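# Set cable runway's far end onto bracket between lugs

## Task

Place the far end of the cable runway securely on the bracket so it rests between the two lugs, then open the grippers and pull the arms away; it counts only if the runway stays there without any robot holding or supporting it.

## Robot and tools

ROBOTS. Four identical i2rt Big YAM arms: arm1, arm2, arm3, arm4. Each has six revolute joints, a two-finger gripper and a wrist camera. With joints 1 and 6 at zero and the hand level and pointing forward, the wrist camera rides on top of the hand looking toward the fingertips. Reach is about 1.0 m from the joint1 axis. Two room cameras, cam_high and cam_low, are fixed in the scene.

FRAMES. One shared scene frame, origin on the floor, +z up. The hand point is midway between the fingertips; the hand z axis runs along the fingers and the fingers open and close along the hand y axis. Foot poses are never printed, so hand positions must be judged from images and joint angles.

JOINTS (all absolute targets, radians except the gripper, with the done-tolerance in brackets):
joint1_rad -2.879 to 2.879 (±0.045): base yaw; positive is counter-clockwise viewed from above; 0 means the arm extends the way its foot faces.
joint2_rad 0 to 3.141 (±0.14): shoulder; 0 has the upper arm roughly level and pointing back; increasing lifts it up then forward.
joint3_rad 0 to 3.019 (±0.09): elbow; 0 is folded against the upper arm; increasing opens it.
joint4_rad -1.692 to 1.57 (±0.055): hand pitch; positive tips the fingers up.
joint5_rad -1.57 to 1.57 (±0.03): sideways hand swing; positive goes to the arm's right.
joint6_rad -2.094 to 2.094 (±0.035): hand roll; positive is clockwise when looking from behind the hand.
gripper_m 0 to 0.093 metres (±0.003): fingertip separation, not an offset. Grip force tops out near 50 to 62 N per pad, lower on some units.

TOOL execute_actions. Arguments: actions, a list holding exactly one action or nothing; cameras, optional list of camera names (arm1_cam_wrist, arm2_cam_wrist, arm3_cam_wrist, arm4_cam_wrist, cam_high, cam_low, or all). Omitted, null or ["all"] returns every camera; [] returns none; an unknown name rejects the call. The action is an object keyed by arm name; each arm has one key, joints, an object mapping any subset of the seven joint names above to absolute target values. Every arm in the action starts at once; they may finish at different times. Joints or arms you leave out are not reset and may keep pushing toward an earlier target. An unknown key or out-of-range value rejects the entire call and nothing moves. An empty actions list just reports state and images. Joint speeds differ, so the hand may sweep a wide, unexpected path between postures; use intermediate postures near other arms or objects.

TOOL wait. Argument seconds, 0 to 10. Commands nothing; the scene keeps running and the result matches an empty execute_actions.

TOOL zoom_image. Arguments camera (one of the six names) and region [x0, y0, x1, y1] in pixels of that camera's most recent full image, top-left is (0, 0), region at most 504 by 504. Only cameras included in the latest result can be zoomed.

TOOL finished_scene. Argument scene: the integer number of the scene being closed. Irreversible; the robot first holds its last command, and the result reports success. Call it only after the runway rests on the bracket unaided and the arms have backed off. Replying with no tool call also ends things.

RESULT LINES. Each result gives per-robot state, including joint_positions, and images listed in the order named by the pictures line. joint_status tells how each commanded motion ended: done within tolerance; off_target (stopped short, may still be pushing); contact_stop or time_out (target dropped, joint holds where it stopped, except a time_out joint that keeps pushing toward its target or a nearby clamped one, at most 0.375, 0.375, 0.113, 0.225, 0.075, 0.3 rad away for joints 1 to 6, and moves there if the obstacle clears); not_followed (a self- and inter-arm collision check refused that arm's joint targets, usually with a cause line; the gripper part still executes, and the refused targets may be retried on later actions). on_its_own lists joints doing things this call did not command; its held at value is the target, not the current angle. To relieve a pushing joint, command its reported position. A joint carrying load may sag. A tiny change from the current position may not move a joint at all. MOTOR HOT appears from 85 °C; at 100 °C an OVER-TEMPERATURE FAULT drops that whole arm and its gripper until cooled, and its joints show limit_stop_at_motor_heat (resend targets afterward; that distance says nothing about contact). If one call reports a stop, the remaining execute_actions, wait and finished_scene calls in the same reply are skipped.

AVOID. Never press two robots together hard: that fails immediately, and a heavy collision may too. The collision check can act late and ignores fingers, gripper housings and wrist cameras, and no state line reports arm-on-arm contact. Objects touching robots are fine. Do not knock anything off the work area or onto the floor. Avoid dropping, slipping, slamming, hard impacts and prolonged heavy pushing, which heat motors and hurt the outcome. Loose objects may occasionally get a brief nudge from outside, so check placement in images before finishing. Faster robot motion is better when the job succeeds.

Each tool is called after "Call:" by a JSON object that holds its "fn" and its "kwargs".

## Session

Call:
{"fn": "execute_actions", "kwargs": {"actions": []}}

Scene clock: 0.00 s.
Motor temperatures (°C, as the motors report them): arm1=[33 31 43 33 32 33] | arm2=[31 31 42 35 34 33] | arm3=[32 45 47 32 31 33] | arm4=[34 48 46 33 36 34]
arm1.joint_positions: joint1_rad=-0.193 joint2_rad=+0.471 joint3_rad=+1.407 joint4_rad=-1.341 joint5_rad=-0.024 joint6_rad=-0.197 gripper_m=+0.094
arm1.joint_status: not commanded
arm1.hand: x=-0.9378 y=-0.3219 z=+1.3742 quat_wxyz=(-0.474, +0.542, -0.636, -0.277) (m; scene frame)
arm2.joint_positions: joint1_rad=-0.378 joint2_rad=+0.481 joint3_rad=+1.399 joint4_rad=-1.287 joint5_rad=-0.159 joint6_rad=+0.019 gripper_m=+0.094
arm2.joint_status: not commanded
arm2.hand: x=-0.3499 y=+0.3578 z=+1.3487 quat_wxyz=(-0.365, -0.672, -0.468, +0.442) (m; scene frame)
arm3.joint_positions: joint1_rad=+0.402 joint2_rad=+0.552 joint3_rad=+1.400 joint4_rad=-1.380 joint5_rad=+0.284 joint6_rad=-0.323 gripper_m=+0.095
arm3.joint_status: not commanded
arm3.hand: x=+0.5615 y=-0.3490 z=+1.3466 quat_wxyz=(-0.393, +0.788, -0.351, -0.319) (m; scene frame)
arm4.joint_positions: joint1_rad=-0.321 joint2_rad=+0.523 joint3_rad=+1.437 joint4_rad=-1.150 joint5_rad=+0.121 joint6_rad=-0.188 gripper_m=+0.095
arm4.joint_status: not commanded
arm4.hand: x=+1.1552 y=+0.3075 z=+1.4310 quat_wxyz=(-0.298, -0.591, -0.519, +0.541) (m; scene frame)
pictures: arm1_cam_wrist, arm2_cam_wrist, arm3_cam_wrist, arm4_cam_wrist, cam_high, cam_low
Images, in order (width x height): arm1_cam_wrist 504x504, arm2_cam_wrist 504x504, arm3_cam_wrist 504x504, arm4_cam_wrist 504x504, cam_high 896x504, cam_low 896x504.

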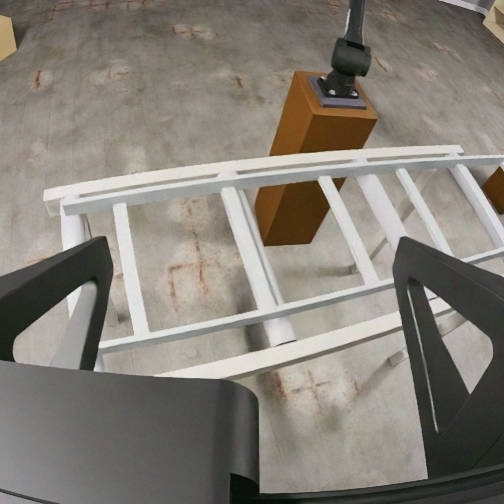

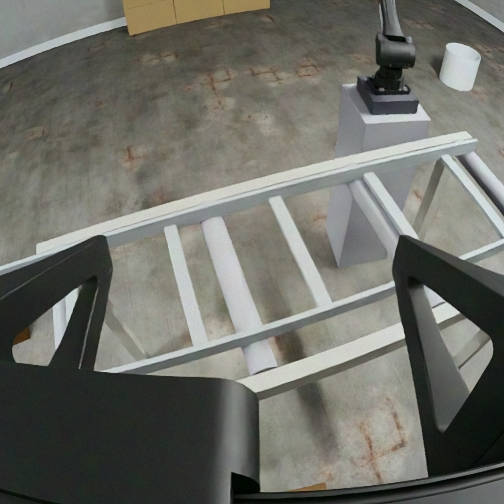

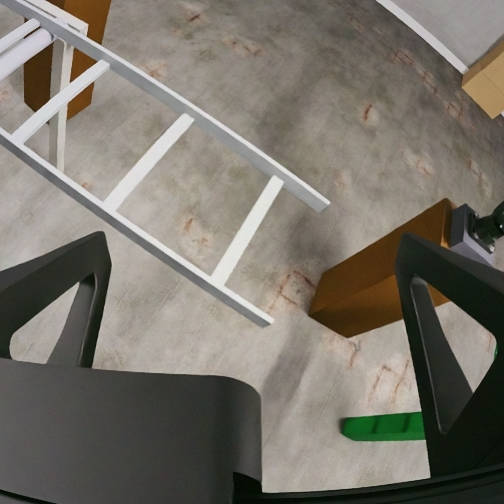

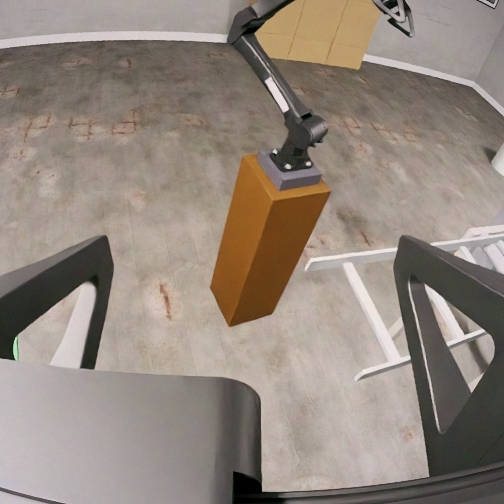

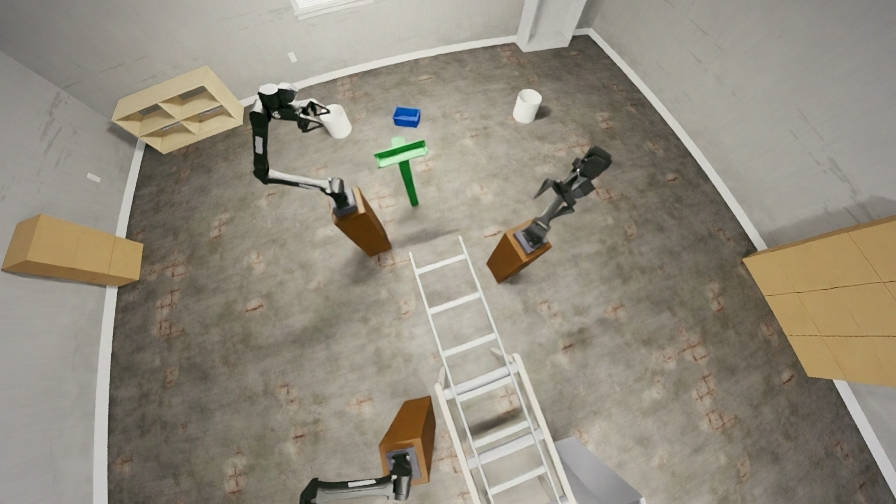

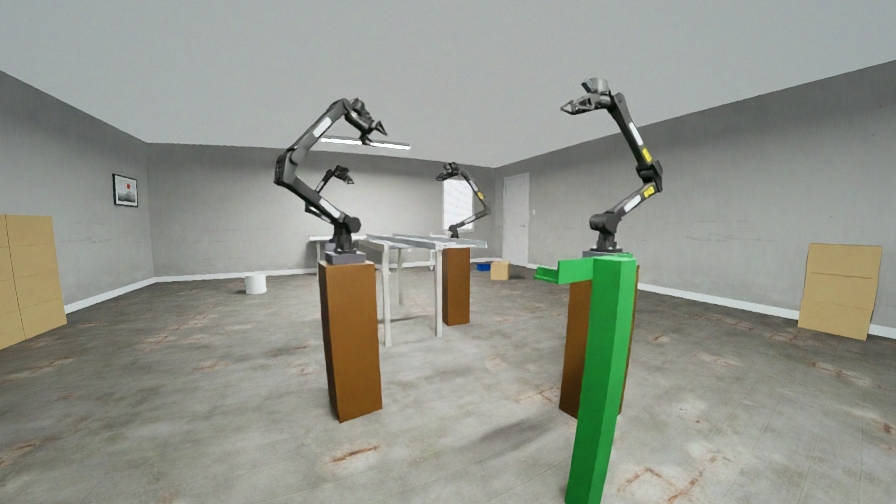

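Call:
{"fn": "execute_actions", "kwargs": {"actions": [{"arm3": {"joints": {"joint1_rad": 0.204, "joint2_rad": 1.89, "joint3_rad": 1.72, "joint4_rad": -1.4, "joint5_rad": 0.0, "joint6_rad": 0.375}}, "arm4": {"joints": {"joint1_rad": -0.99, "joint2_rad": 2.5, "joint3_rad": 2.64, "joint4_rad": -1.67, "joint5_rad": 0.0, "joint6_rad": -0.89}}}], "cameras": ["arm3_cam_wrist", "arm4_cam_wrist", "cam_high"]}}

Scene clock: 15.03 s.
Motor temperatures (°C, as the motors report them): arm1=[33 31 46 33 32 33] | arm2=[31 31 45 35 34 33] | arm3=[32 45 51 32 31 33] | arm4=[34 48 50 33 35 34]
arm1.joint_positions: joint1_rad=-0.193 joint2_rad=+0.471 joint3_rad=+1.407 joint4_rad=-1.341 joint5_rad=-0.024 joint6_rad=-0.197 gripper_m=+0.094
arm1.joint_status: not commanded
arm1.hand: x=-0.9378 y=-0.3219 z=+1.3742 quat_wxyz=(-0.474, +0.542, -0.636, -0.277) (m; scene frame)
arm2.joint_positions: joint1_rad=-0.378 joint2_rad=+0.481 joint3_rad=+1.399 joint4_rad=-1.287 joint5_rad=-0.159 joint6_rad=+0.019 gripper_m=+0.094
arm2.joint_status: not commanded
arm2.hand: x=-0.3499 y=+0.3578 z=+1.3487 quat_wxyz=(-0.365, -0.672, -0.468, +0.442) (m; scene frame)
arm3.joint_positions: joint1_rad=+0.212 joint2_rad=+1.899 joint3_rad=+1.703 joint4_rad=-1.393 joint5_rad=+0.002 joint6_rad=+0.366 gripper_m=+0.095
arm3.joint_status: all done
arm3.hand: x=+0.4020 y=-0.0043 z=+0.9423 quat_wxyz=(+0.009, +0.716, -0.698, +0.005) (m; scene frame)
arm4.joint_positions: joint1_rad=-0.991 joint2_rad=+2.539 joint3_rad=+2.580 joint4_rad=-1.655 joint5_rad=+0.000 joint6_rad=-0.876 gripper_m=+0.095
arm4.joint_status: all done
arm4.hand: x=+0.6412 y=+0.0331 z=+0.8653 quat_wxyz=(-0.001, -0.713, -0.701, -0.023) (m; scene frame)
pictures: arm3_cam_wrist, arm4_cam_wrist, cam_high
Images, in order (width x height): arm3_cam_wrist 504x504, arm4_cam_wrist 504x504, cam_high 896x504.

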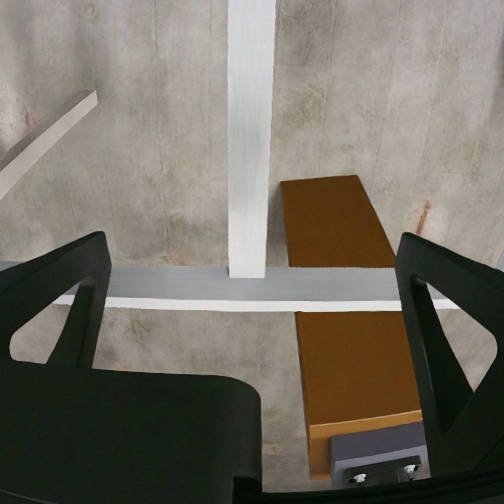

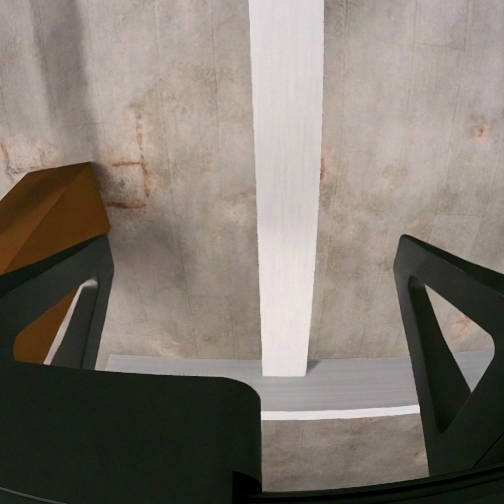

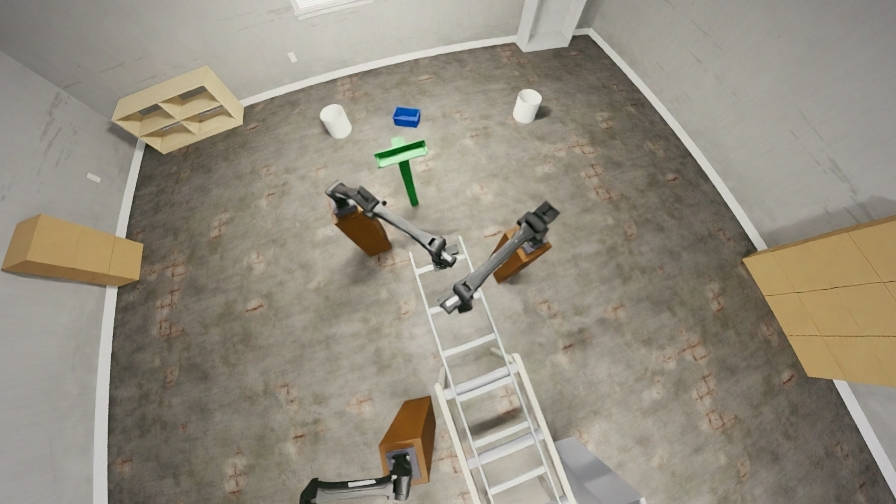

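Call:
{"fn": "execute_actions", "kwargs": {"actions": [{"arm3": {"joints": {"joint2_rad": 1.99, "joint3_rad": 1.53, "joint4_rad": -1.11}}, "arm4": {"joints": {"joint2_rad": 2.53, "joint3_rad": 2.46, "joint4_rad": -1.48}}}], "cameras": ["arm3_cam_wrist", "arm4_cam_wrist"]}}

Scene clock: 24.90 s.
Motor temperatures (°C, as the motors report them): arm1=[33 31 47 33 32 33] | arm2=[31 31 46 35 34 33] | arm3=[32 47 53 32 31 33] | arm4=[34 54 55 33 35 34]
arm1.joint_positions: joint1_rad=-0.193 joint2_rad=+0.471 joint3_rad=+1.407 joint4_rad=-1.341 joint5_rad=-0.024 joint6_rad=-0.197 gripper_m=+0.094
arm1.joint_status: not commanded
arm1.hand: x=-0.9378 y=-0.3219 z=+1.3742 quat_wxyz=(-0.474, +0.542, -0.636, -0.277) (m; scene frame)
arm2.joint_positions: joint1_rad=-0.378 joint2_rad=+0.481 joint3_rad=+1.399 joint4_rad=-1.287 joint5_rad=-0.159 joint6_rad=+0.019 gripper_m=+0.094
arm2.joint_status: not commanded
arm2.hand: x=-0.3499 y=+0.3578 z=+1.3487 quat_wxyz=(-0.365, -0.672, -0.468, +0.442) (m; scene frame)
arm3.joint_positions: joint1_rad=+0.212 joint2_rad=+1.996 joint3_rad=+1.521 joint4_rad=-1.124 joint5_rad=+0.002 joint6_rad=+0.366 gripper_m=+0.095
arm3.joint_status: all done
arm3.hand: x=+0.4026 y=-0.0102 z=+0.8223 quat_wxyz=(+0.011, +0.716, -0.698, +0.010) (m; scene frame)
arm4.joint_positions: joint1_rad=-0.991 joint2_rad=+2.538 joint3_rad=+2.449 joint4_rad=-1.498 joint5_rad=+0.000 joint6_rad=-0.876 gripper_m=+0.095
arm4.joint_status: all done
arm4.hand: x=+0.6374 y=+0.0302 z=+0.8152 quat_wxyz=(+0.001, -0.713, -0.702, -0.010) (m; scene frame)
pictures: arm3_cam_wrist, arm4_cam_wrist
Images, in order (width x height): arm3_cam_wrist 504x504, arm4_cam_wrist 504x504.

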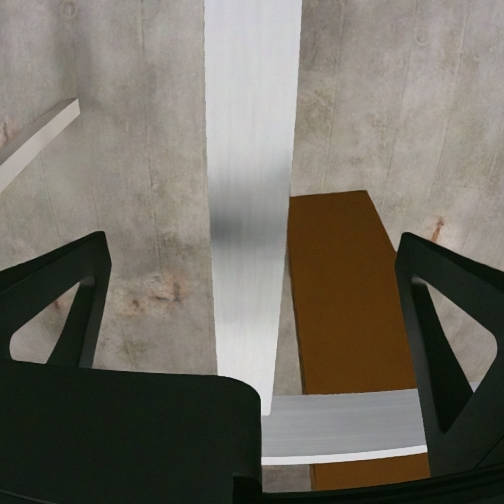

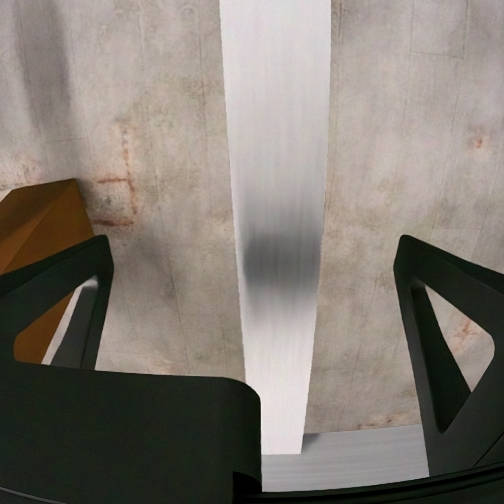

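Call:
{"fn": "execute_actions", "kwargs": {"actions": [{"arm3": {"joints": {"joint3_rad": 1.48, "joint4_rad": -1.07}}, "arm4": {"joints": {"joint3_rad": 2.415, "joint4_rad": -1.46}}}], "cameras": []}}

Call:
{"fn": "execute_actions", "kwargs": {"actions": [{"arm3": {"joints": {"gripper_m": 0.0}}, "arm4": {"joints": {"gripper_m": 0.0}}}], "cameras": ["arm3_cam_wrist", "arm4_cam_wrist"]}}

Scene clock: 29.70 s.
Motor temperatures (°C, as the motors report them): arm1=[33 31 48 33 32 33] | arm2=[31 31 46 35 34 33] | arm3=[32 48 53 32 31 33] | arm4=[34 56 54 33 35 34]
arm1.joint_positions: joint1_rad=-0.193 joint2_rad=+0.471 joint3_rad=+1.407 joint4_rad=-1.341 joint5_rad=-0.024 joint6_rad=-0.197 gripper_m=+0.094
arm1.joint_status: not commanded
arm1.hand: x=-0.9378 y=-0.3219 z=+1.3742 quat_wxyz=(-0.474, +0.542, -0.636, -0.277) (m; scene frame)
arm2.joint_positions: joint1_rad=-0.378 joint2_rad=+0.481 joint3_rad=+1.399 joint4_rad=-1.287 joint5_rad=-0.159 joint6_rad=+0.019 gripper_m=+0.094
arm2.joint_status: not commanded
arm2.hand: x=-0.3499 y=+0.3578 z=+1.3487 quat_wxyz=(-0.365, -0.672, -0.468, +0.442) (m; scene frame)
arm3.joint_positions: joint1_rad=+0.212 joint2_rad=+1.994 joint3_rad=+1.483 joint4_rad=-1.084 joint5_rad=+0.002 joint6_rad=+0.366 gripper_m=+0.095
arm3.joint_status: all done
arm3.hand: x=+0.4048 y=-0.0161 z=+0.8105 quat_wxyz=(+0.010, +0.716, -0.698, +0.008) (m; scene frame)
arm4.joint_positions: joint1_rad=-0.991 joint2_rad=+2.538 joint3_rad=+2.410 joint4_rad=-1.478 joint5_rad=+0.000 joint6_rad=-0.876 gripper_m=+0.095
arm4.joint_status: all done
arm4.hand: x=+0.6422 y=+0.0342 z=+0.8005 quat_wxyz=(+0.000, -0.712, -0.701, -0.020) (m; scene frame)
pictures: none
No camera images: the call's "cameras" was empty. Leave "cameras" out to get every camera's image.

Scene clock: 30.43 s.
Motor temperatures (°C, as the motors report them): arm1=[33 31 48 33 32 33] | arm2=[31 31 46 35 34 33] | arm3=[32 48 53 32 31 33] | arm4=[34 56 54 33 35 34]
arm1.joint_positions: joint1_rad=-0.193 joint2_rad=+0.471 joint3_rad=+1.407 joint4_rad=-1.341 joint5_rad=-0.024 joint6_rad=-0.197 gripper_m=+0.094
arm1.joint_status: not commanded
arm1.hand: x=-0.9378 y=-0.3219 z=+1.3742 quat_wxyz=(-0.474, +0.542, -0.636, -0.277) (m; scene frame)
arm2.joint_positions: joint1_rad=-0.378 joint2_rad=+0.481 joint3_rad=+1.399 joint4_rad=-1.287 joint5_rad=-0.159 joint6_rad=+0.019 gripper_m=+0.094
arm2.joint_status: not commanded
arm2.hand: x=-0.3499 y=+0.3578 z=+1.3487 quat_wxyz=(-0.365, -0.672, -0.468, +0.442) (m; scene frame)
arm3.joint_positions: joint1_rad=+0.210 joint2_rad=+1.993 joint3_rad=+1.481 joint4_rad=-1.083 joint5_rad=+0.002 joint6_rad=+0.370 gripper_m=+0.023
arm3.joint_status: gripper_m off_target (ended at +0.023, target +0.000)
arm3.hand: x=+0.4061 y=-0.0160 z=+0.8104 quat_wxyz=(+0.010, +0.714, -0.700, +0.008) (m; scene frame)
arm4.joint_positions: joint1_rad=-0.996 joint2_rad=+2.538 joint3_rad=+2.409 joint4_rad=-1.454 joint5_rad=+0.004 joint6_rad=-0.905 gripper_m=+0.025
arm4.joint_status: gripper_m off_target (ended at +0.025, target +0.000)
arm4.hand: x=+0.6350 y=+0.0345 z=+0.8000 quat_wxyz=(+0.003, -0.704, -0.710, -0.009) (m; scene frame)
pictures: arm3_cam_wrist, arm4_cam_wrist
Images, in order (width x height): arm3_cam_wrist 504x504, arm4_cam_wrist 504x504.

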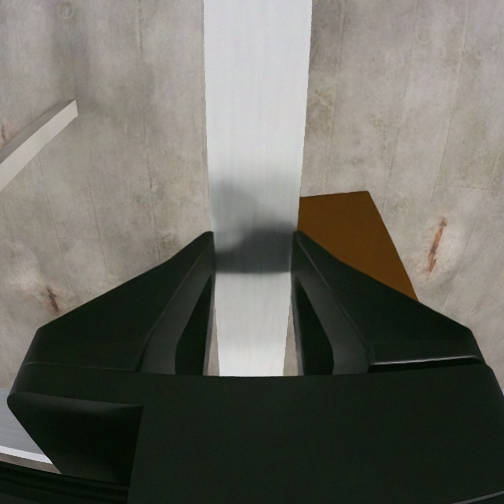

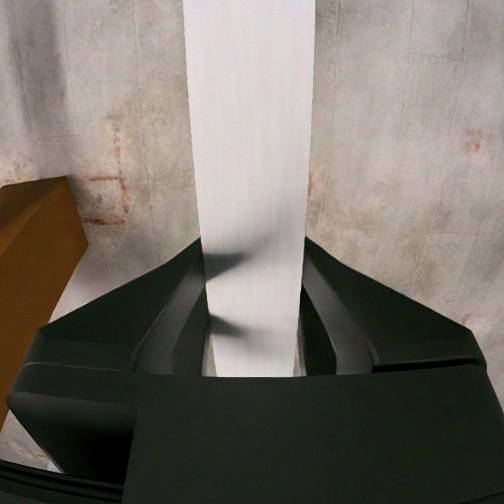

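Call:
{"fn": "execute_actions", "kwargs": {"actions": [{"arm3": {"joints": {"joint1_rad": -0.26, "joint2_rad": 1.92, "joint3_rad": 1.40, "joint4_rad": -1.05, "joint6_rad": -0.09}}, "arm4": {"joints": {"joint1_rad": -0.735, "joint2_rad": 1.99, "joint3_rad": 1.54, "joint4_rad": -1.11, "joint6_rad": -0.64}}}], "cameras": ["cam_high"]}}

Scene clock: 41.30 s.
Motor temperatures (°C, as the motors report them): arm1=[33 31 48 34 32 33] | arm2=[31 31 46 35 34 33] | arm3=[32 49 53 32 38 34] | arm4=[35 59 53 33 36 34]
arm1.joint_positions: joint1_rad=-0.193 joint2_rad=+0.471 joint3_rad=+1.407 joint4_rad=-1.341 joint5_rad=-0.024 joint6_rad=-0.197 gripper_m=+0.094
arm1.joint_status: not commanded
arm1.hand: x=-0.9378 y=-0.3219 z=+1.3742 quat_wxyz=(-0.474, +0.542, -0.636, -0.277) (m; scene frame)
arm2.joint_positions: joint1_rad=-0.378 joint2_rad=+0.481 joint3_rad=+1.399 joint4_rad=-1.287 joint5_rad=-0.159 joint6_rad=+0.019 gripper_m=+0.094
arm2.joint_status: not commanded
arm2.hand: x=-0.3499 y=+0.3578 z=+1.3487 quat_wxyz=(-0.365, -0.672, -0.468, +0.442) (m; scene frame)
arm3.joint_positions: joint1_rad=-0.029 joint2_rad=+1.926 joint3_rad=+1.372 joint4_rad=-1.057 joint5_rad=+0.113 joint6_rad=+0.216 gripper_m=+0.024
arm3.joint_status: joint1_rad time_out (moved -0.239 of -0.470); joint6_rad time_out (moved -0.154 of -0.460); the others done
arm3.on_its_own: joint1_rad reads -0.029 and still pushes toward +0.147 since a time_out (your -0.260 is given up); joint6_rad reads +0.216 and still pushes toward +0.289 since a time_out (your -0.090 is given up)
arm3.hand: x=+0.5600 y=-0.0108 z=+0.8095 quat_wxyz=(-0.029, +0.684, -0.728, +0.045) (m; scene frame)
arm4.joint_positions: joint1_rad=-0.831 joint2_rad=+2.104 joint3_rad=+1.599 joint4_rad=-1.004 joint5_rad=+0.037 joint6_rad=-0.725 gripper_m=+0.025
arm4.joint_status: joint1_rad time_out (moved +0.165 of +0.261); joint4_rad time_out (moved +0.450 of +0.344); joint6_rad time_out (moved +0.180 of +0.265); the others done
arm4.on_its_own: joint1_rad reads -0.831 and still pushes toward -0.735 since a time_out; joint4_rad reads -1.004 and still pushes toward -1.110 since a time_out; joint6_rad reads -0.725 and still pushes toward -0.640 since a time_out
arm4.hand: x=+0.7991 y=+0.0416 z=+0.7983 quat_wxyz=(+0.018, -0.709, -0.704, +0.030) (m; scene frame)
pictures: cam_high
joint command not followed: on one or more control steps a check withheld the commanded joint targets of the arm3 arm, and it was not sent them on those steps.
cause: the commanded joint targets would bring a part of the robot too close to another arm (this arm's wrist (the part past joint 5) and the other arm's wrist (the part past joint 4)); next, command targets that bring no part of the robot closer to that arm.
Images, in order (width x height): cam_high 896x504.

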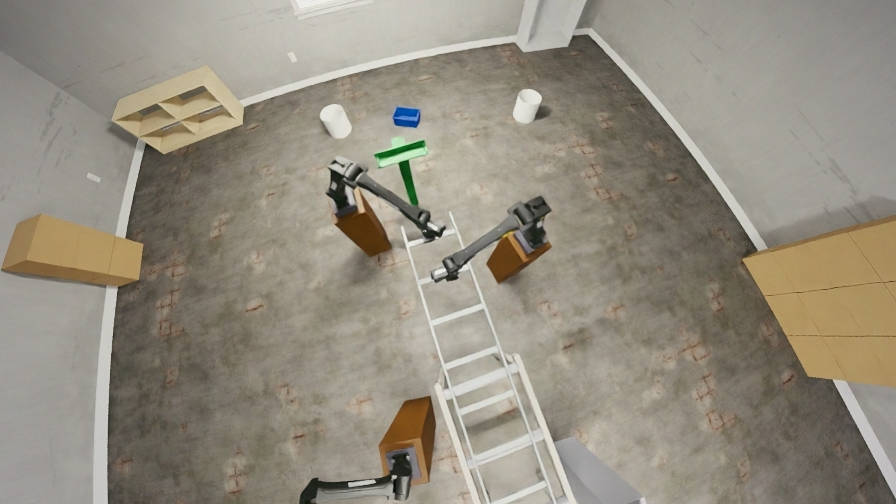

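Call:
{"fn": "execute_actions", "kwargs": {"actions": [{"arm3": {"joints": {"joint1_rad": -0.05, "joint5_rad": 0.05, "joint6_rad": 0.15, "gripper_m": 0.08}}}], "cameras": []}}

Call:
{"fn": "execute_actions", "kwargs": {"actions": [{"arm3": {"joints": {"joint1_rad": 0.0, "joint2_rad": 1.5, "joint3_rad": 1.3, "joint4_rad": -1.2, "joint5_rad": 0.0, "joint6_rad": 0.15}}, "arm4": {"joints": {"joint1_rad": -0.343, "joint2_rad": 1.72, "joint3_rad": 1.25, "joint4_rad": -1.0, "joint5_rad": 0.0, "joint6_rad": -0.26}}}], "cameras": ["cam_high", "cam_low"]}}

Scene clock: 49.93 s.
Motor temperatures (°C, as the motors report them): arm1=[33 31 48 34 32 33] | arm2=[31 31 46 35 34 33] | arm3=[33 48 54 32 49 34] | arm4=[35 62 50 34 38 35]
arm1.joint_positions: joint1_rad=-0.193 joint2_rad=+0.471 joint3_rad=+1.407 joint4_rad=-1.341 joint5_rad=-0.024 joint6_rad=-0.197 gripper_m=+0.094
arm1.joint_status: not commanded
arm1.hand: x=-0.9378 y=-0.3219 z=+1.3742 quat_wxyz=(-0.474, +0.542, -0.636, -0.277) (m; scene frame)
arm2.joint_positions: joint1_rad=-0.378 joint2_rad=+0.481 joint3_rad=+1.399 joint4_rad=-1.287 joint5_rad=-0.159 joint6_rad=+0.019 gripper_m=+0.094
arm2.joint_status: not commanded
arm2.hand: x=-0.3499 y=+0.3578 z=+1.3487 quat_wxyz=(-0.365, -0.672, -0.468, +0.442) (m; scene frame)
arm3.joint_positions: joint1_rad=-0.106 joint2_rad=+1.930 joint3_rad=+1.372 joint4_rad=-1.049 joint5_rad=+0.091 joint6_rad=+0.156 gripper_m=+0.080
arm3.joint_status: joint1_rad time_out (moved -0.077 of -0.021); joint5_rad time_out (moved -0.022 of -0.063); the others done
arm3.on_its_own: joint1_rad reads -0.106 and still pushes toward -0.050 since a time_out; joint5_rad reads +0.091 and still pushes toward +0.050 since a time_out
arm3.hand: x=+0.5969 y=-0.0065 z=+0.8065 quat_wxyz=(-0.018, +0.677, -0.734, +0.040) (m; scene frame)
arm4.joint_positions: joint1_rad=-0.764 joint2_rad=+2.065 joint3_rad=+1.531 joint4_rad=-1.071 joint5_rad=+0.026 joint6_rad=-0.670 gripper_m=+0.025
arm4.joint_status: not commanded
arm4.on_its_own: joint1_rad moved +0.068 to your old target -0.735; joint4_rad moved -0.066 to your old target -1.110; joint6_rad moved +0.055 to your old target -0.640
arm4.hand: x=+0.8574 y=+0.0449 z=+0.7979 quat_wxyz=(+0.016, -0.705, -0.709, -0.017) (m; scene frame)
pictures: none
No camera images: the call's "cameras" was empty. Leave "cameras" out to get every camera's image.

not run: a stop came earlier in this reply.

Call:
{"fn": "execute_actions", "kwargs": {"actions": [{"arm3": {"joints": {"joint1_rad": -0.1, "joint2_rad": 1.5, "joint3_rad": 1.3, "joint4_rad": -1.2, "joint5_rad": 0.0, "joint6_rad": 0.15}}, "arm4": {"joints": {"joint1_rad": -0.764, "joint4_rad": -1.07, "joint6_rad": -0.67}}}], "cameras": []}}

Call:
{"fn": "execute_actions", "kwargs": {"actions": [{"arm4": {"joints": {"joint1_rad": -0.343, "joint2_rad": 1.72, "joint3_rad": 1.25, "joint4_rad": -1.0, "joint5_rad": 0.0, "joint6_rad": -0.26}}}], "cameras": ["cam_high", "cam_low"]}}

Scene clock: 56.63 s.
Motor temperatures (°C, as the motors report them): arm1=[33 31 49 34 32 33] | arm2=[31 31 47 35 34 33] | arm3=[33 48 54 32 45 34] | arm4=[35 62 51 34 38 35]
arm1.joint_positions: joint1_rad=-0.193 joint2_rad=+0.471 joint3_rad=+1.407 joint4_rad=-1.341 joint5_rad=-0.024 joint6_rad=-0.197 gripper_m=+0.094
arm1.joint_status: not commanded
arm1.hand: x=-0.9378 y=-0.3219 z=+1.3742 quat_wxyz=(-0.474, +0.542, -0.636, -0.277) (m; scene frame)
arm2.joint_positions: joint1_rad=-0.378 joint2_rad=+0.481 joint3_rad=+1.399 joint4_rad=-1.287 joint5_rad=-0.159 joint6_rad=+0.019 gripper_m=+0.094
arm2.joint_status: not commanded
arm2.hand: x=-0.3499 y=+0.3578 z=+1.3487 quat_wxyz=(-0.365, -0.672, -0.468, +0.442) (m; scene frame)
arm3.joint_positions: joint1_rad=-0.107 joint2_rad=+1.499 joint3_rad=+1.288 joint4_rad=-1.187 joint5_rad=+0.002 joint6_rad=+0.148 gripper_m=+0.080
arm3.joint_status: all done
arm3.hand: x=+0.5886 y=-0.0622 z=+0.9840 quat_wxyz=(-0.048, +0.677, -0.731, -0.070) (m; scene frame)
arm4.joint_positions: joint1_rad=-0.769 joint2_rad=+2.062 joint3_rad=+1.528 joint4_rad=-1.060 joint5_rad=+0.016 joint6_rad=-0.677 gripper_m=+0.025
arm4.joint_status: all done
arm4.hand: x=+0.8553 y=+0.0447 z=+0.7981 quat_wxyz=(+0.011, -0.704, -0.710, -0.013) (m; scene frame)
pictures: none
No camera images: the call's "cameras" was empty. Leave "cameras" out to get every camera's image.

Scene clock: 59.10 s.
Motor temperatures (°C, as the motors report them): arm1=[33 31 49 34 32 33] | arm2=[31 31 47 35 34 33] | arm3=[33 48 55 32 44 34] | arm4=[35 63 52 34 38 35]
arm1.joint_positions: joint1_rad=-0.193 joint2_rad=+0.471 joint3_rad=+1.407 joint4_rad=-1.341 joint5_rad=-0.024 joint6_rad=-0.197 gripper_m=+0.094
arm1.joint_status: not commanded
arm1.hand: x=-0.9378 y=-0.3219 z=+1.3742 quat_wxyz=(-0.474, +0.542, -0.636, -0.277) (m; scene frame)
arm2.joint_positions: joint1_rad=-0.378 joint2_rad=+0.481 joint3_rad=+1.399 joint4_rad=-1.287 joint5_rad=-0.159 joint6_rad=+0.019 gripper_m=+0.094
arm2.joint_status: not commanded
arm2.hand: x=-0.3499 y=+0.3578 z=+1.3487 quat_wxyz=(-0.365, -0.672, -0.468, +0.442) (m; scene frame)
arm3.joint_positions: joint1_rad=-0.107 joint2_rad=+1.499 joint3_rad=+1.288 joint4_rad=-1.187 joint5_rad=+0.002 joint6_rad=+0.148 gripper_m=+0.080
arm3.joint_status: not commanded
arm3.hand: x=+0.5886 y=-0.0622 z=+0.9840 quat_wxyz=(-0.048, +0.677, -0.731, -0.070) (m; scene frame)
arm4.joint_positions: joint1_rad=-0.337 joint2_rad=+1.850 joint3_rad=+1.179 joint4_rad=-0.986 joint5_rad=+0.010 joint6_rad=-0.239 gripper_m=+0.025
arm4.joint_status: all done
arm4.hand: x=+1.1072 y=+0.0445 z=+0.7994 quat_wxyz=(+0.028, -0.706, -0.707, -0.036) (m; scene frame)
pictures: cam_high, cam_low
Images, in order (width x height): cam_high 896x504, cam_low 896x504.

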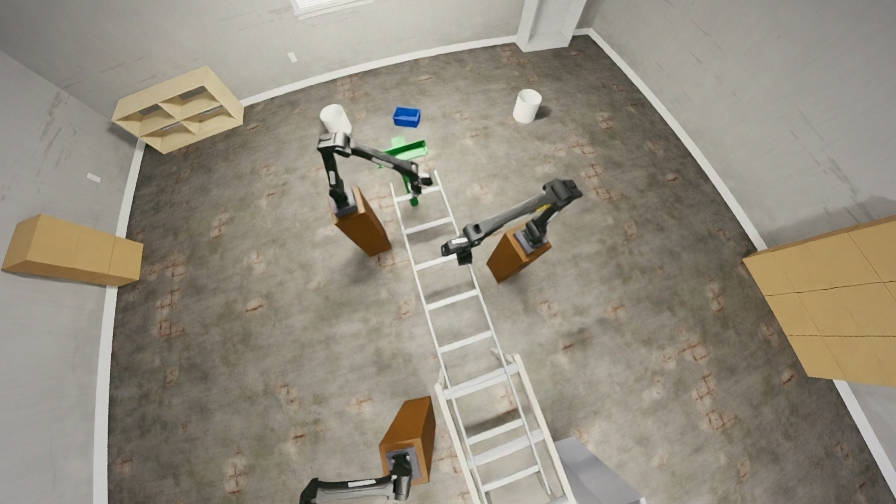

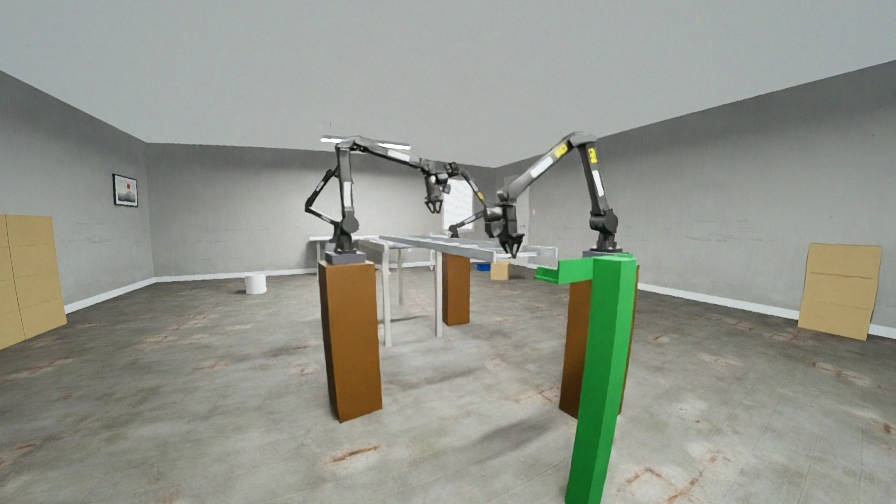

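Call:
{"fn": "execute_actions", "kwargs": {"actions": [{"arm4": {"joints": {"joint1_rad": -0.12, "joint2_rad": 1.64, "joint3_rad": 1.24, "joint4_rad": -0.98, "joint6_rad": -0.03}}}], "cameras": ["cam_high", "cam_low"]}}

Call:
{"fn": "zoom_image", "kwargs": {"camera": "cam_high", "region": [350, 120, 470, 215]}}

Call:
{"fn": "zoom_image", "kwargs": {"camera": "cam_low", "region": [470, 210, 660, 310]}}

Scene clock: 67.73 s.
Motor temperatures (°C, as the motors report them): arm1=[33 31 49 34 32 33] | arm2=[31 31 47 35 34 33] | arm3=[32 47 55 32 40 34] | arm4=[35 64 54 33 37 34]
arm1.joint_positions: joint1_rad=-0.193 joint2_rad=+0.471 joint3_rad=+1.407 joint4_rad=-1.341 joint5_rad=-0.024 joint6_rad=-0.197 gripper_m=+0.094
arm1.joint_status: not commanded
arm1.hand: x=-0.9378 y=-0.3219 z=+1.3742 quat_wxyz=(-0.474, +0.542, -0.636, -0.277) (m; scene frame)
arm2.joint_positions: joint1_rad=-0.378 joint2_rad=+0.481 joint3_rad=+1.399 joint4_rad=-1.287 joint5_rad=-0.159 joint6_rad=+0.019 gripper_m=+0.094
arm2.joint_status: not commanded
arm2.hand: x=-0.3499 y=+0.3578 z=+1.3487 quat_wxyz=(-0.365, -0.672, -0.468, +0.442) (m; scene frame)
arm3.joint_positions: joint1_rad=-0.107 joint2_rad=+1.499 joint3_rad=+1.288 joint4_rad=-1.187 joint5_rad=+0.002 joint6_rad=+0.148 gripper_m=+0.080
arm3.joint_status: not commanded
arm3.hand: x=+0.5886 y=-0.0622 z=+0.9840 quat_wxyz=(-0.048, +0.677, -0.731, -0.070) (m; scene frame)
arm4.joint_positions: joint1_rad=-0.128 joint2_rad=+1.829 joint3_rad=+1.159 joint4_rad=-0.976 joint5_rad=+0.002 joint6_rad=-0.029 gripper_m=+0.025
arm4.joint_status: joint2_rad time_out (moved -0.021 of -0.210); the others done
arm4.on_its_own: joint2_rad reads +1.829 and still pushes toward +1.640 since a time_out
arm4.hand: x=+1.2060 y=+0.0352 z=+0.8030 quat_wxyz=(+0.028, -0.706, -0.707, -0.029) (m; scene frame)
pictures: cam_high, cam_low
Images, in order (width x height): cam_high 896x504, cam_low 896x504.

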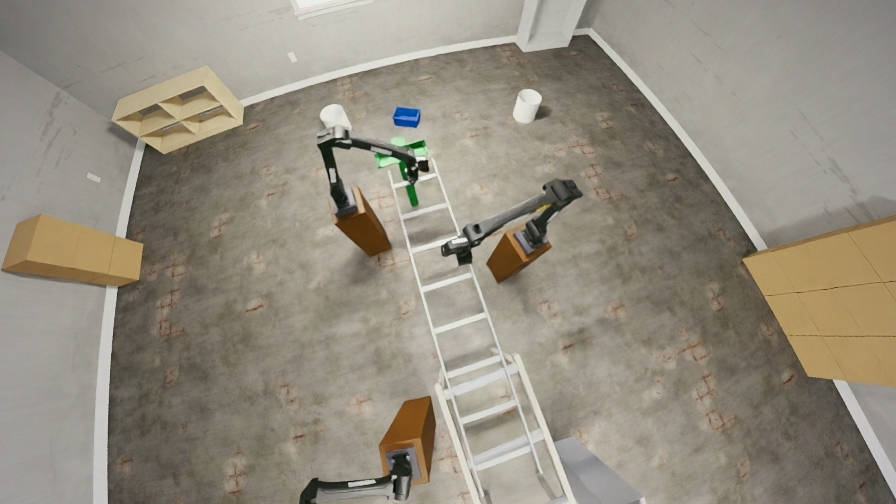

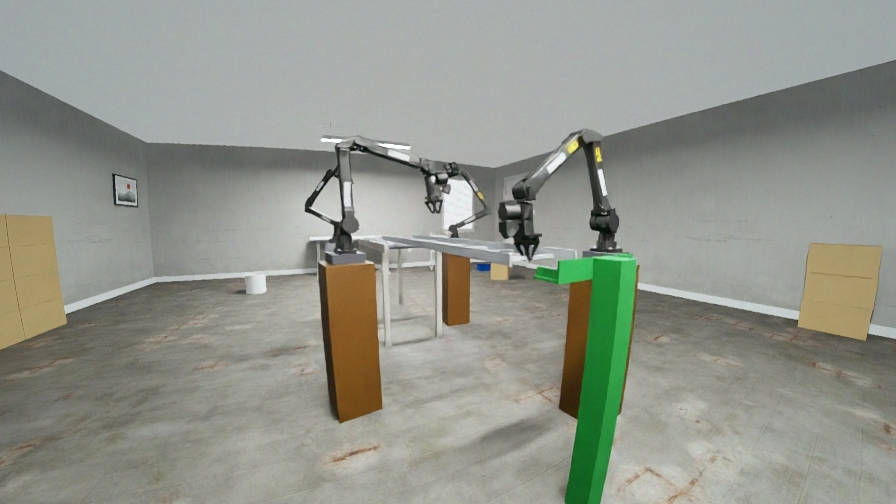

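Region (350, 120, 470, 215) of cam_high's 896x504 image, scaled by 4.200, with more detail than that image has; it fills the top 399 rows of this view, and the rest is white.

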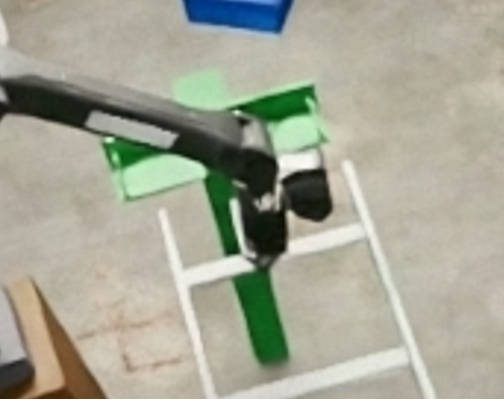

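Region (470, 210, 660, 310) of cam_low's 896x504 image, scaled by 2.653, with more detail than that image has; it fills the top 265 rows of this view, and the rest is white.

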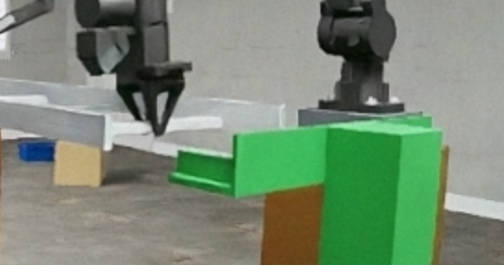

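Call:
{"fn": "execute_actions", "kwargs": {"actions": [{"arm4": {"joints": {"joint1_rad": -0.01, "joint2_rad": 1.64, "joint3_rad": 1.24, "joint4_rad": -1.085, "joint6_rad": 0.08}}}], "cameras": ["cam_high"]}}

Call:
{"fn": "zoom_image", "kwargs": {"camera": "cam_high", "region": [350, 120, 470, 215]}}

Scene clock: 87.57 s.
Motor temperatures (°C, as the motors report them): arm1=[33 31 49 34 32 33] | arm2=[31 31 47 35 34 33] | arm3=[32 46 55 32 36 34] | arm4=[34 69 59 33 36 34]
arm1.joint_positions: joint1_rad=-0.193 joint2_rad=+0.471 joint3_rad=+1.407 joint4_rad=-1.341 joint5_rad=-0.024 joint6_rad=-0.197 gripper_m=+0.094
arm1.joint_status: not commanded
arm1.hand: x=-0.9378 y=-0.3219 z=+1.3742 quat_wxyz=(-0.474, +0.542, -0.636, -0.277) (m; scene frame)
arm2.joint_positions: joint1_rad=-0.378 joint2_rad=+0.481 joint3_rad=+1.399 joint4_rad=-1.287 joint5_rad=-0.159 joint6_rad=+0.019 gripper_m=+0.094
arm2.joint_status: not commanded
arm2.hand: x=-0.3499 y=+0.3578 z=+1.3487 quat_wxyz=(-0.365, -0.672, -0.468, +0.442) (m; scene frame)
arm3.joint_positions: joint1_rad=-0.107 joint2_rad=+1.499 joint3_rad=+1.288 joint4_rad=-1.187 joint5_rad=+0.002 joint6_rad=+0.148 gripper_m=+0.080
arm3.joint_status: not commanded
arm3.hand: x=+0.5886 y=-0.0622 z=+0.9840 quat_wxyz=(-0.048, +0.677, -0.731, -0.070) (m; scene frame)
arm4.joint_positions: joint1_rad=-0.010 joint2_rad=+1.829 joint3_rad=+1.156 joint4_rad=-1.035 joint5_rad=+0.001 joint6_rad=+0.084 gripper_m=+0.025
arm4.joint_status: joint2_rad time_out (moved +0.000 of -0.189); the others done
arm4.on_its_own: joint2_rad reads +1.829 and still pushes toward +1.640 since a time_out
arm4.hand: x=+1.2595 y=+0.0525 z=+0.8040 quat_wxyz=(+0.055, -0.703, -0.707, -0.046) (m; scene frame)
pictures: cam_high
Images, in order (width x height): cam_high 896x504.

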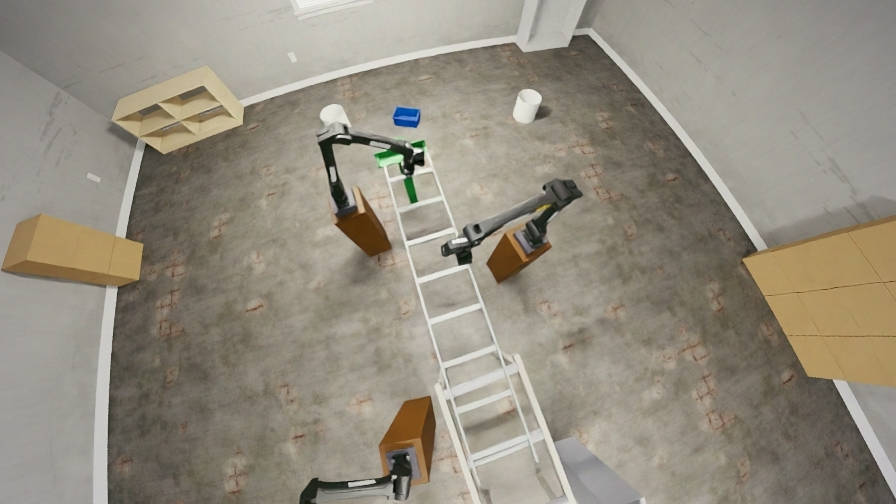

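Region (350, 120, 470, 215) of cam_high's 896x504 image, scaled by 4.200, with more detail than that image has; it fills the top 399 rows of this view, and the rest is white.

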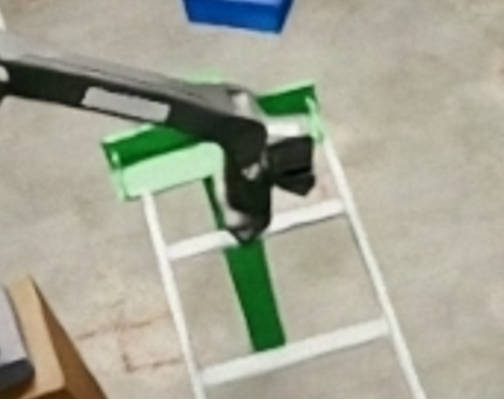

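Call:
{"fn": "execute_actions", "kwargs": {"actions": [{"arm4": {"joints": {"joint4_rad": -1.15}}}], "cameras": []}}

Scene clock: 93.33 s.
Motor temperatures (°C, as the motors report them): arm1=[33 31 49 34 32 33] | arm2=[31 31 47 35 34 33] | arm3=[32 46 55 32 36 34] | arm4=[34 70 59 33 36 34]
arm1.joint_positions: joint1_rad=-0.193 joint2_rad=+0.471 joint3_rad=+1.407 joint4_rad=-1.341 joint5_rad=-0.024 joint6_rad=-0.197 gripper_m=+0.094
arm1.joint_status: not commanded
arm1.hand: x=-0.9378 y=-0.3219 z=+1.3742 quat_wxyz=(-0.474, +0.542, -0.636, -0.277) (m; scene frame)
arm2.joint_positions: joint1_rad=-0.378 joint2_rad=+0.481 joint3_rad=+1.399 joint4_rad=-1.287 joint5_rad=-0.159 joint6_rad=+0.019 gripper_m=+0.094
arm2.joint_status: not commanded
arm2.hand: x=-0.3499 y=+0.3578 z=+1.3487 quat_wxyz=(-0.365, -0.672, -0.468, +0.442) (m; scene frame)
arm3.joint_positions: joint1_rad=-0.107 joint2_rad=+1.499 joint3_rad=+1.288 joint4_rad=-1.187 joint5_rad=+0.002 joint6_rad=+0.148 gripper_m=+0.080
arm3.joint_status: not commanded
arm3.hand: x=+0.5886 y=-0.0622 z=+0.9840 quat_wxyz=(-0.048, +0.677, -0.731, -0.070) (m; scene frame)
arm4.joint_positions: joint1_rad=-0.010 joint2_rad=+1.829 joint3_rad=+1.156 joint4_rad=-1.082 joint5_rad=+0.001 joint6_rad=+0.080 gripper_m=+0.025
arm4.joint_status: joint4_rad time_out (moved -0.047 of -0.115)
arm4.on_its_own: joint2_rad reads +1.829 and still pushes toward +1.640 since a time_out; joint4_rad reads -1.082 and still pushes toward -1.150 since a time_out
arm4.hand: x=+1.2584 y=+0.0638 z=+0.8059 quat_wxyz=(+0.072, -0.700, -0.707, -0.061) (m; scene frame)
pictures: none
No camera images: the call's "cameras" was empty. Leave "cameras" out to get every camera's image.

Call:
{"fn": "execute_actions", "kwargs": {"actions": [{"arm4": {"joints": {"joint1_rad": 0.1, "joint4_rad": -1.1, "joint6_rad": 0.19}}}], "cameras": ["cam_high"]}}

Call:
{"fn": "zoom_image", "kwargs": {"camera": "cam_high", "region": [350, 120, 470, 215]}}

Scene clock: 98.83 s.
Motor temperatures (°C, as the motors report them): arm1=[33 31 49 34 32 33] | arm2=[31 31 47 35 34 33] | arm3=[32 46 55 32 35 33] | arm4=[34 71 60 34 36 34]
arm1.joint_positions: joint1_rad=-0.193 joint2_rad=+0.471 joint3_rad=+1.407 joint4_rad=-1.341 joint5_rad=-0.024 joint6_rad=-0.197 gripper_m=+0.094
arm1.joint_status: not commanded
arm1.hand: x=-0.9378 y=-0.3219 z=+1.3742 quat_wxyz=(-0.474, +0.542, -0.636, -0.277) (m; scene frame)
arm2.joint_positions: joint1_rad=-0.378 joint2_rad=+0.481 joint3_rad=+1.399 joint4_rad=-1.287 joint5_rad=-0.159 joint6_rad=+0.019 gripper_m=+0.094
arm2.joint_status: not commanded
arm2.hand: x=-0.3499 y=+0.3578 z=+1.3487 quat_wxyz=(-0.365, -0.672, -0.468, +0.442) (m; scene frame)
arm3.joint_positions: joint1_rad=-0.107 joint2_rad=+1.499 joint3_rad=+1.288 joint4_rad=-1.187 joint5_rad=+0.002 joint6_rad=+0.148 gripper_m=+0.080
arm3.joint_status: not commanded
arm3.hand: x=+0.5886 y=-0.0622 z=+0.9840 quat_wxyz=(-0.048, +0.677, -0.731, -0.070) (m; scene frame)
arm4.joint_positions: joint1_rad=+0.100 joint2_rad=+1.829 joint3_rad=+1.154 joint4_rad=-1.077 joint5_rad=-0.004 joint6_rad=+0.187 gripper_m=+0.025
arm4.joint_status: all done
arm4.on_its_own: joint2_rad reads +1.829 and still pushes toward +1.640 since a time_out
arm4.hand: x=+1.3068 y=+0.0708 z=+0.8051 quat_wxyz=(+0.076, -0.700, -0.708, -0.054) (m; scene frame)
pictures: cam_high
Images, in order (width x height): cam_high 896x504.

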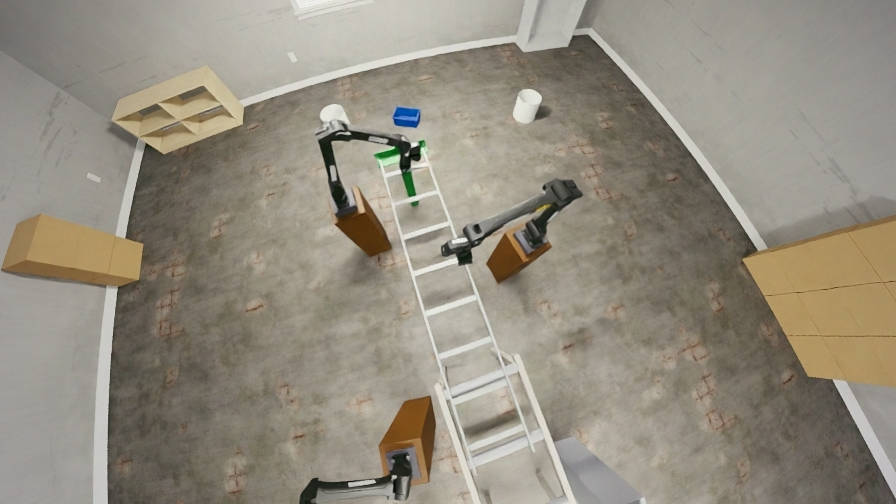

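Region (350, 120, 470, 215) of cam_high's 896x504 image, scaled by 4.200, with more detail than that image has; it fills the top 399 rows of this view, and the rest is white.

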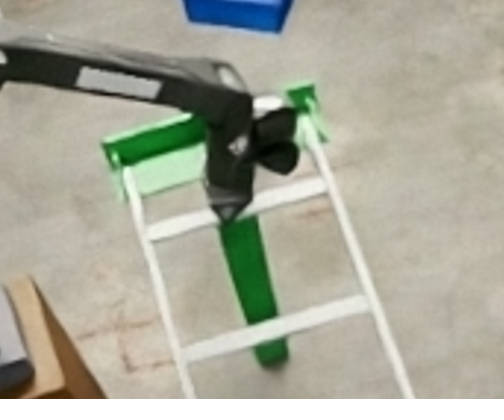

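Call:
{"fn": "execute_actions", "kwargs": {"actions": [{"arm4": {"joints": {"joint1_rad": 0.24, "joint4_rad": -1.02, "joint6_rad": 0.33}}}], "cameras": ["cam_high", "cam_low"]}}

Call:
{"fn": "zoom_image", "kwargs": {"camera": "cam_high", "region": [350, 120, 470, 215]}}

Call:
{"fn": "zoom_image", "kwargs": {"camera": "cam_low", "region": [480, 210, 660, 310]}}

Scene clock: 104.67 s.
Motor temperatures (°C, as the motors report them): arm1=[33 31 49 34 32 33] | arm2=[31 31 47 35 34 33] | arm3=[32 46 56 32 35 33] | arm4=[34 72 60 34 36 34]
arm1.joint_positions: joint1_rad=-0.193 joint2_rad=+0.471 joint3_rad=+1.407 joint4_rad=-1.341 joint5_rad=-0.024 joint6_rad=-0.197 gripper_m=+0.094
arm1.joint_status: not commanded
arm1.hand: x=-0.9378 y=-0.3219 z=+1.3742 quat_wxyz=(-0.474, +0.542, -0.636, -0.277) (m; scene frame)
arm2.joint_positions: joint1_rad=-0.378 joint2_rad=+0.481 joint3_rad=+1.399 joint4_rad=-1.287 joint5_rad=-0.159 joint6_rad=+0.019 gripper_m=+0.094
arm2.joint_status: not commanded
arm2.hand: x=-0.3499 y=+0.3578 z=+1.3487 quat_wxyz=(-0.365, -0.672, -0.468, +0.442) (m; scene frame)
arm3.joint_positions: joint1_rad=-0.107 joint2_rad=+1.499 joint3_rad=+1.288 joint4_rad=-1.187 joint5_rad=+0.002 joint6_rad=+0.148 gripper_m=+0.080
arm3.joint_status: not commanded
arm3.hand: x=+0.5886 y=-0.0622 z=+0.9840 quat_wxyz=(-0.048, +0.677, -0.731, -0.070) (m; scene frame)
arm4.joint_positions: joint1_rad=+0.241 joint2_rad=+1.823 joint3_rad=+1.151 joint4_rad=-1.018 joint5_rad=-0.002 joint6_rad=+0.324 gripper_m=+0.025
arm4.joint_status: all done
arm4.on_its_own: joint2_rad reads +1.823 and still pushes toward +1.640 since a time_out
arm4.hand: x=+1.3706 y=+0.0739 z=+0.8049 quat_wxyz=(+0.055, -0.700, -0.711, -0.029) (m; scene frame)
pictures: cam_high, cam_low
Images, in order (width x height): cam_high 896x504, cam_low 896x504.

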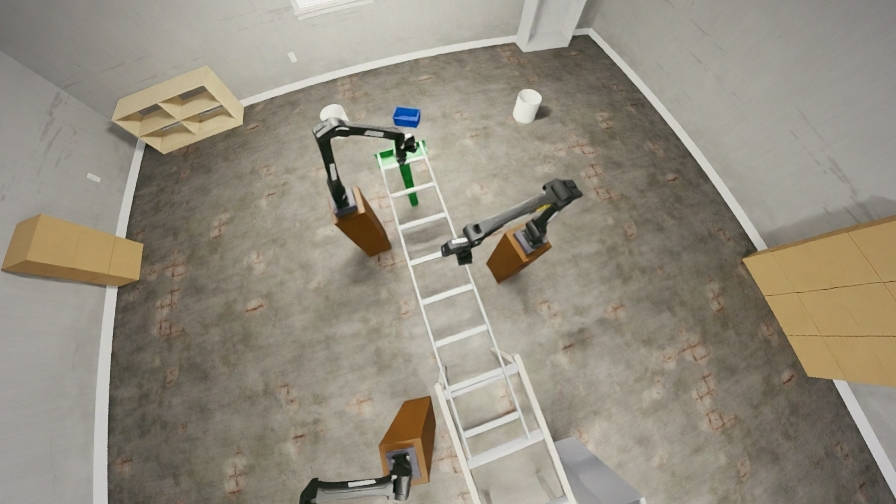

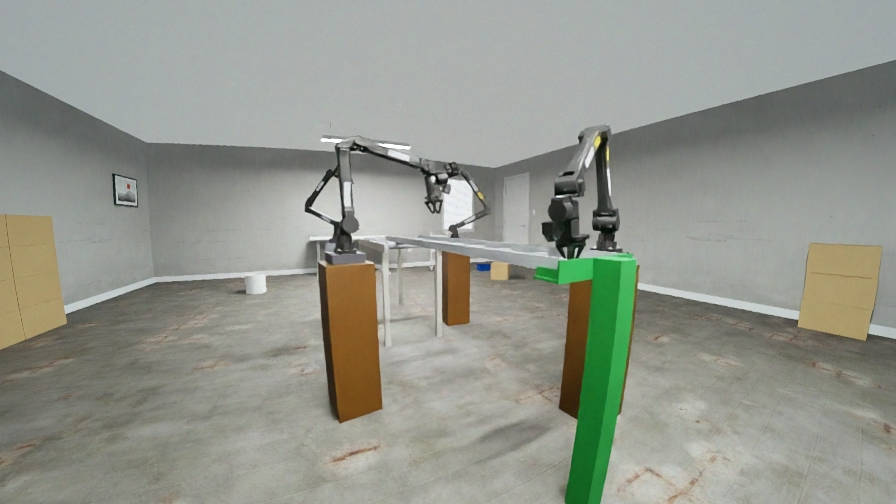

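Region (350, 120, 470, 215) of cam_high's 896x504 image, scaled by 4.200, with more detail than that image has; it fills the top 399 rows of this view, and the rest is white.

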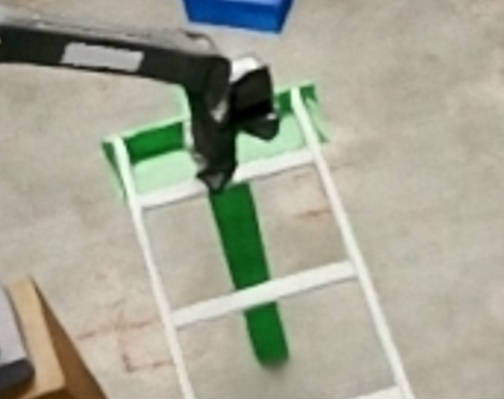

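Region (480, 210, 660, 310) of cam_low's 896x504 image, scaled by 2.800, with more detail than that image has.

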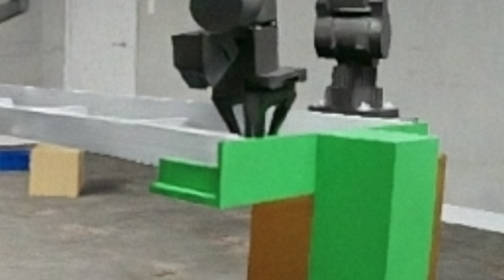

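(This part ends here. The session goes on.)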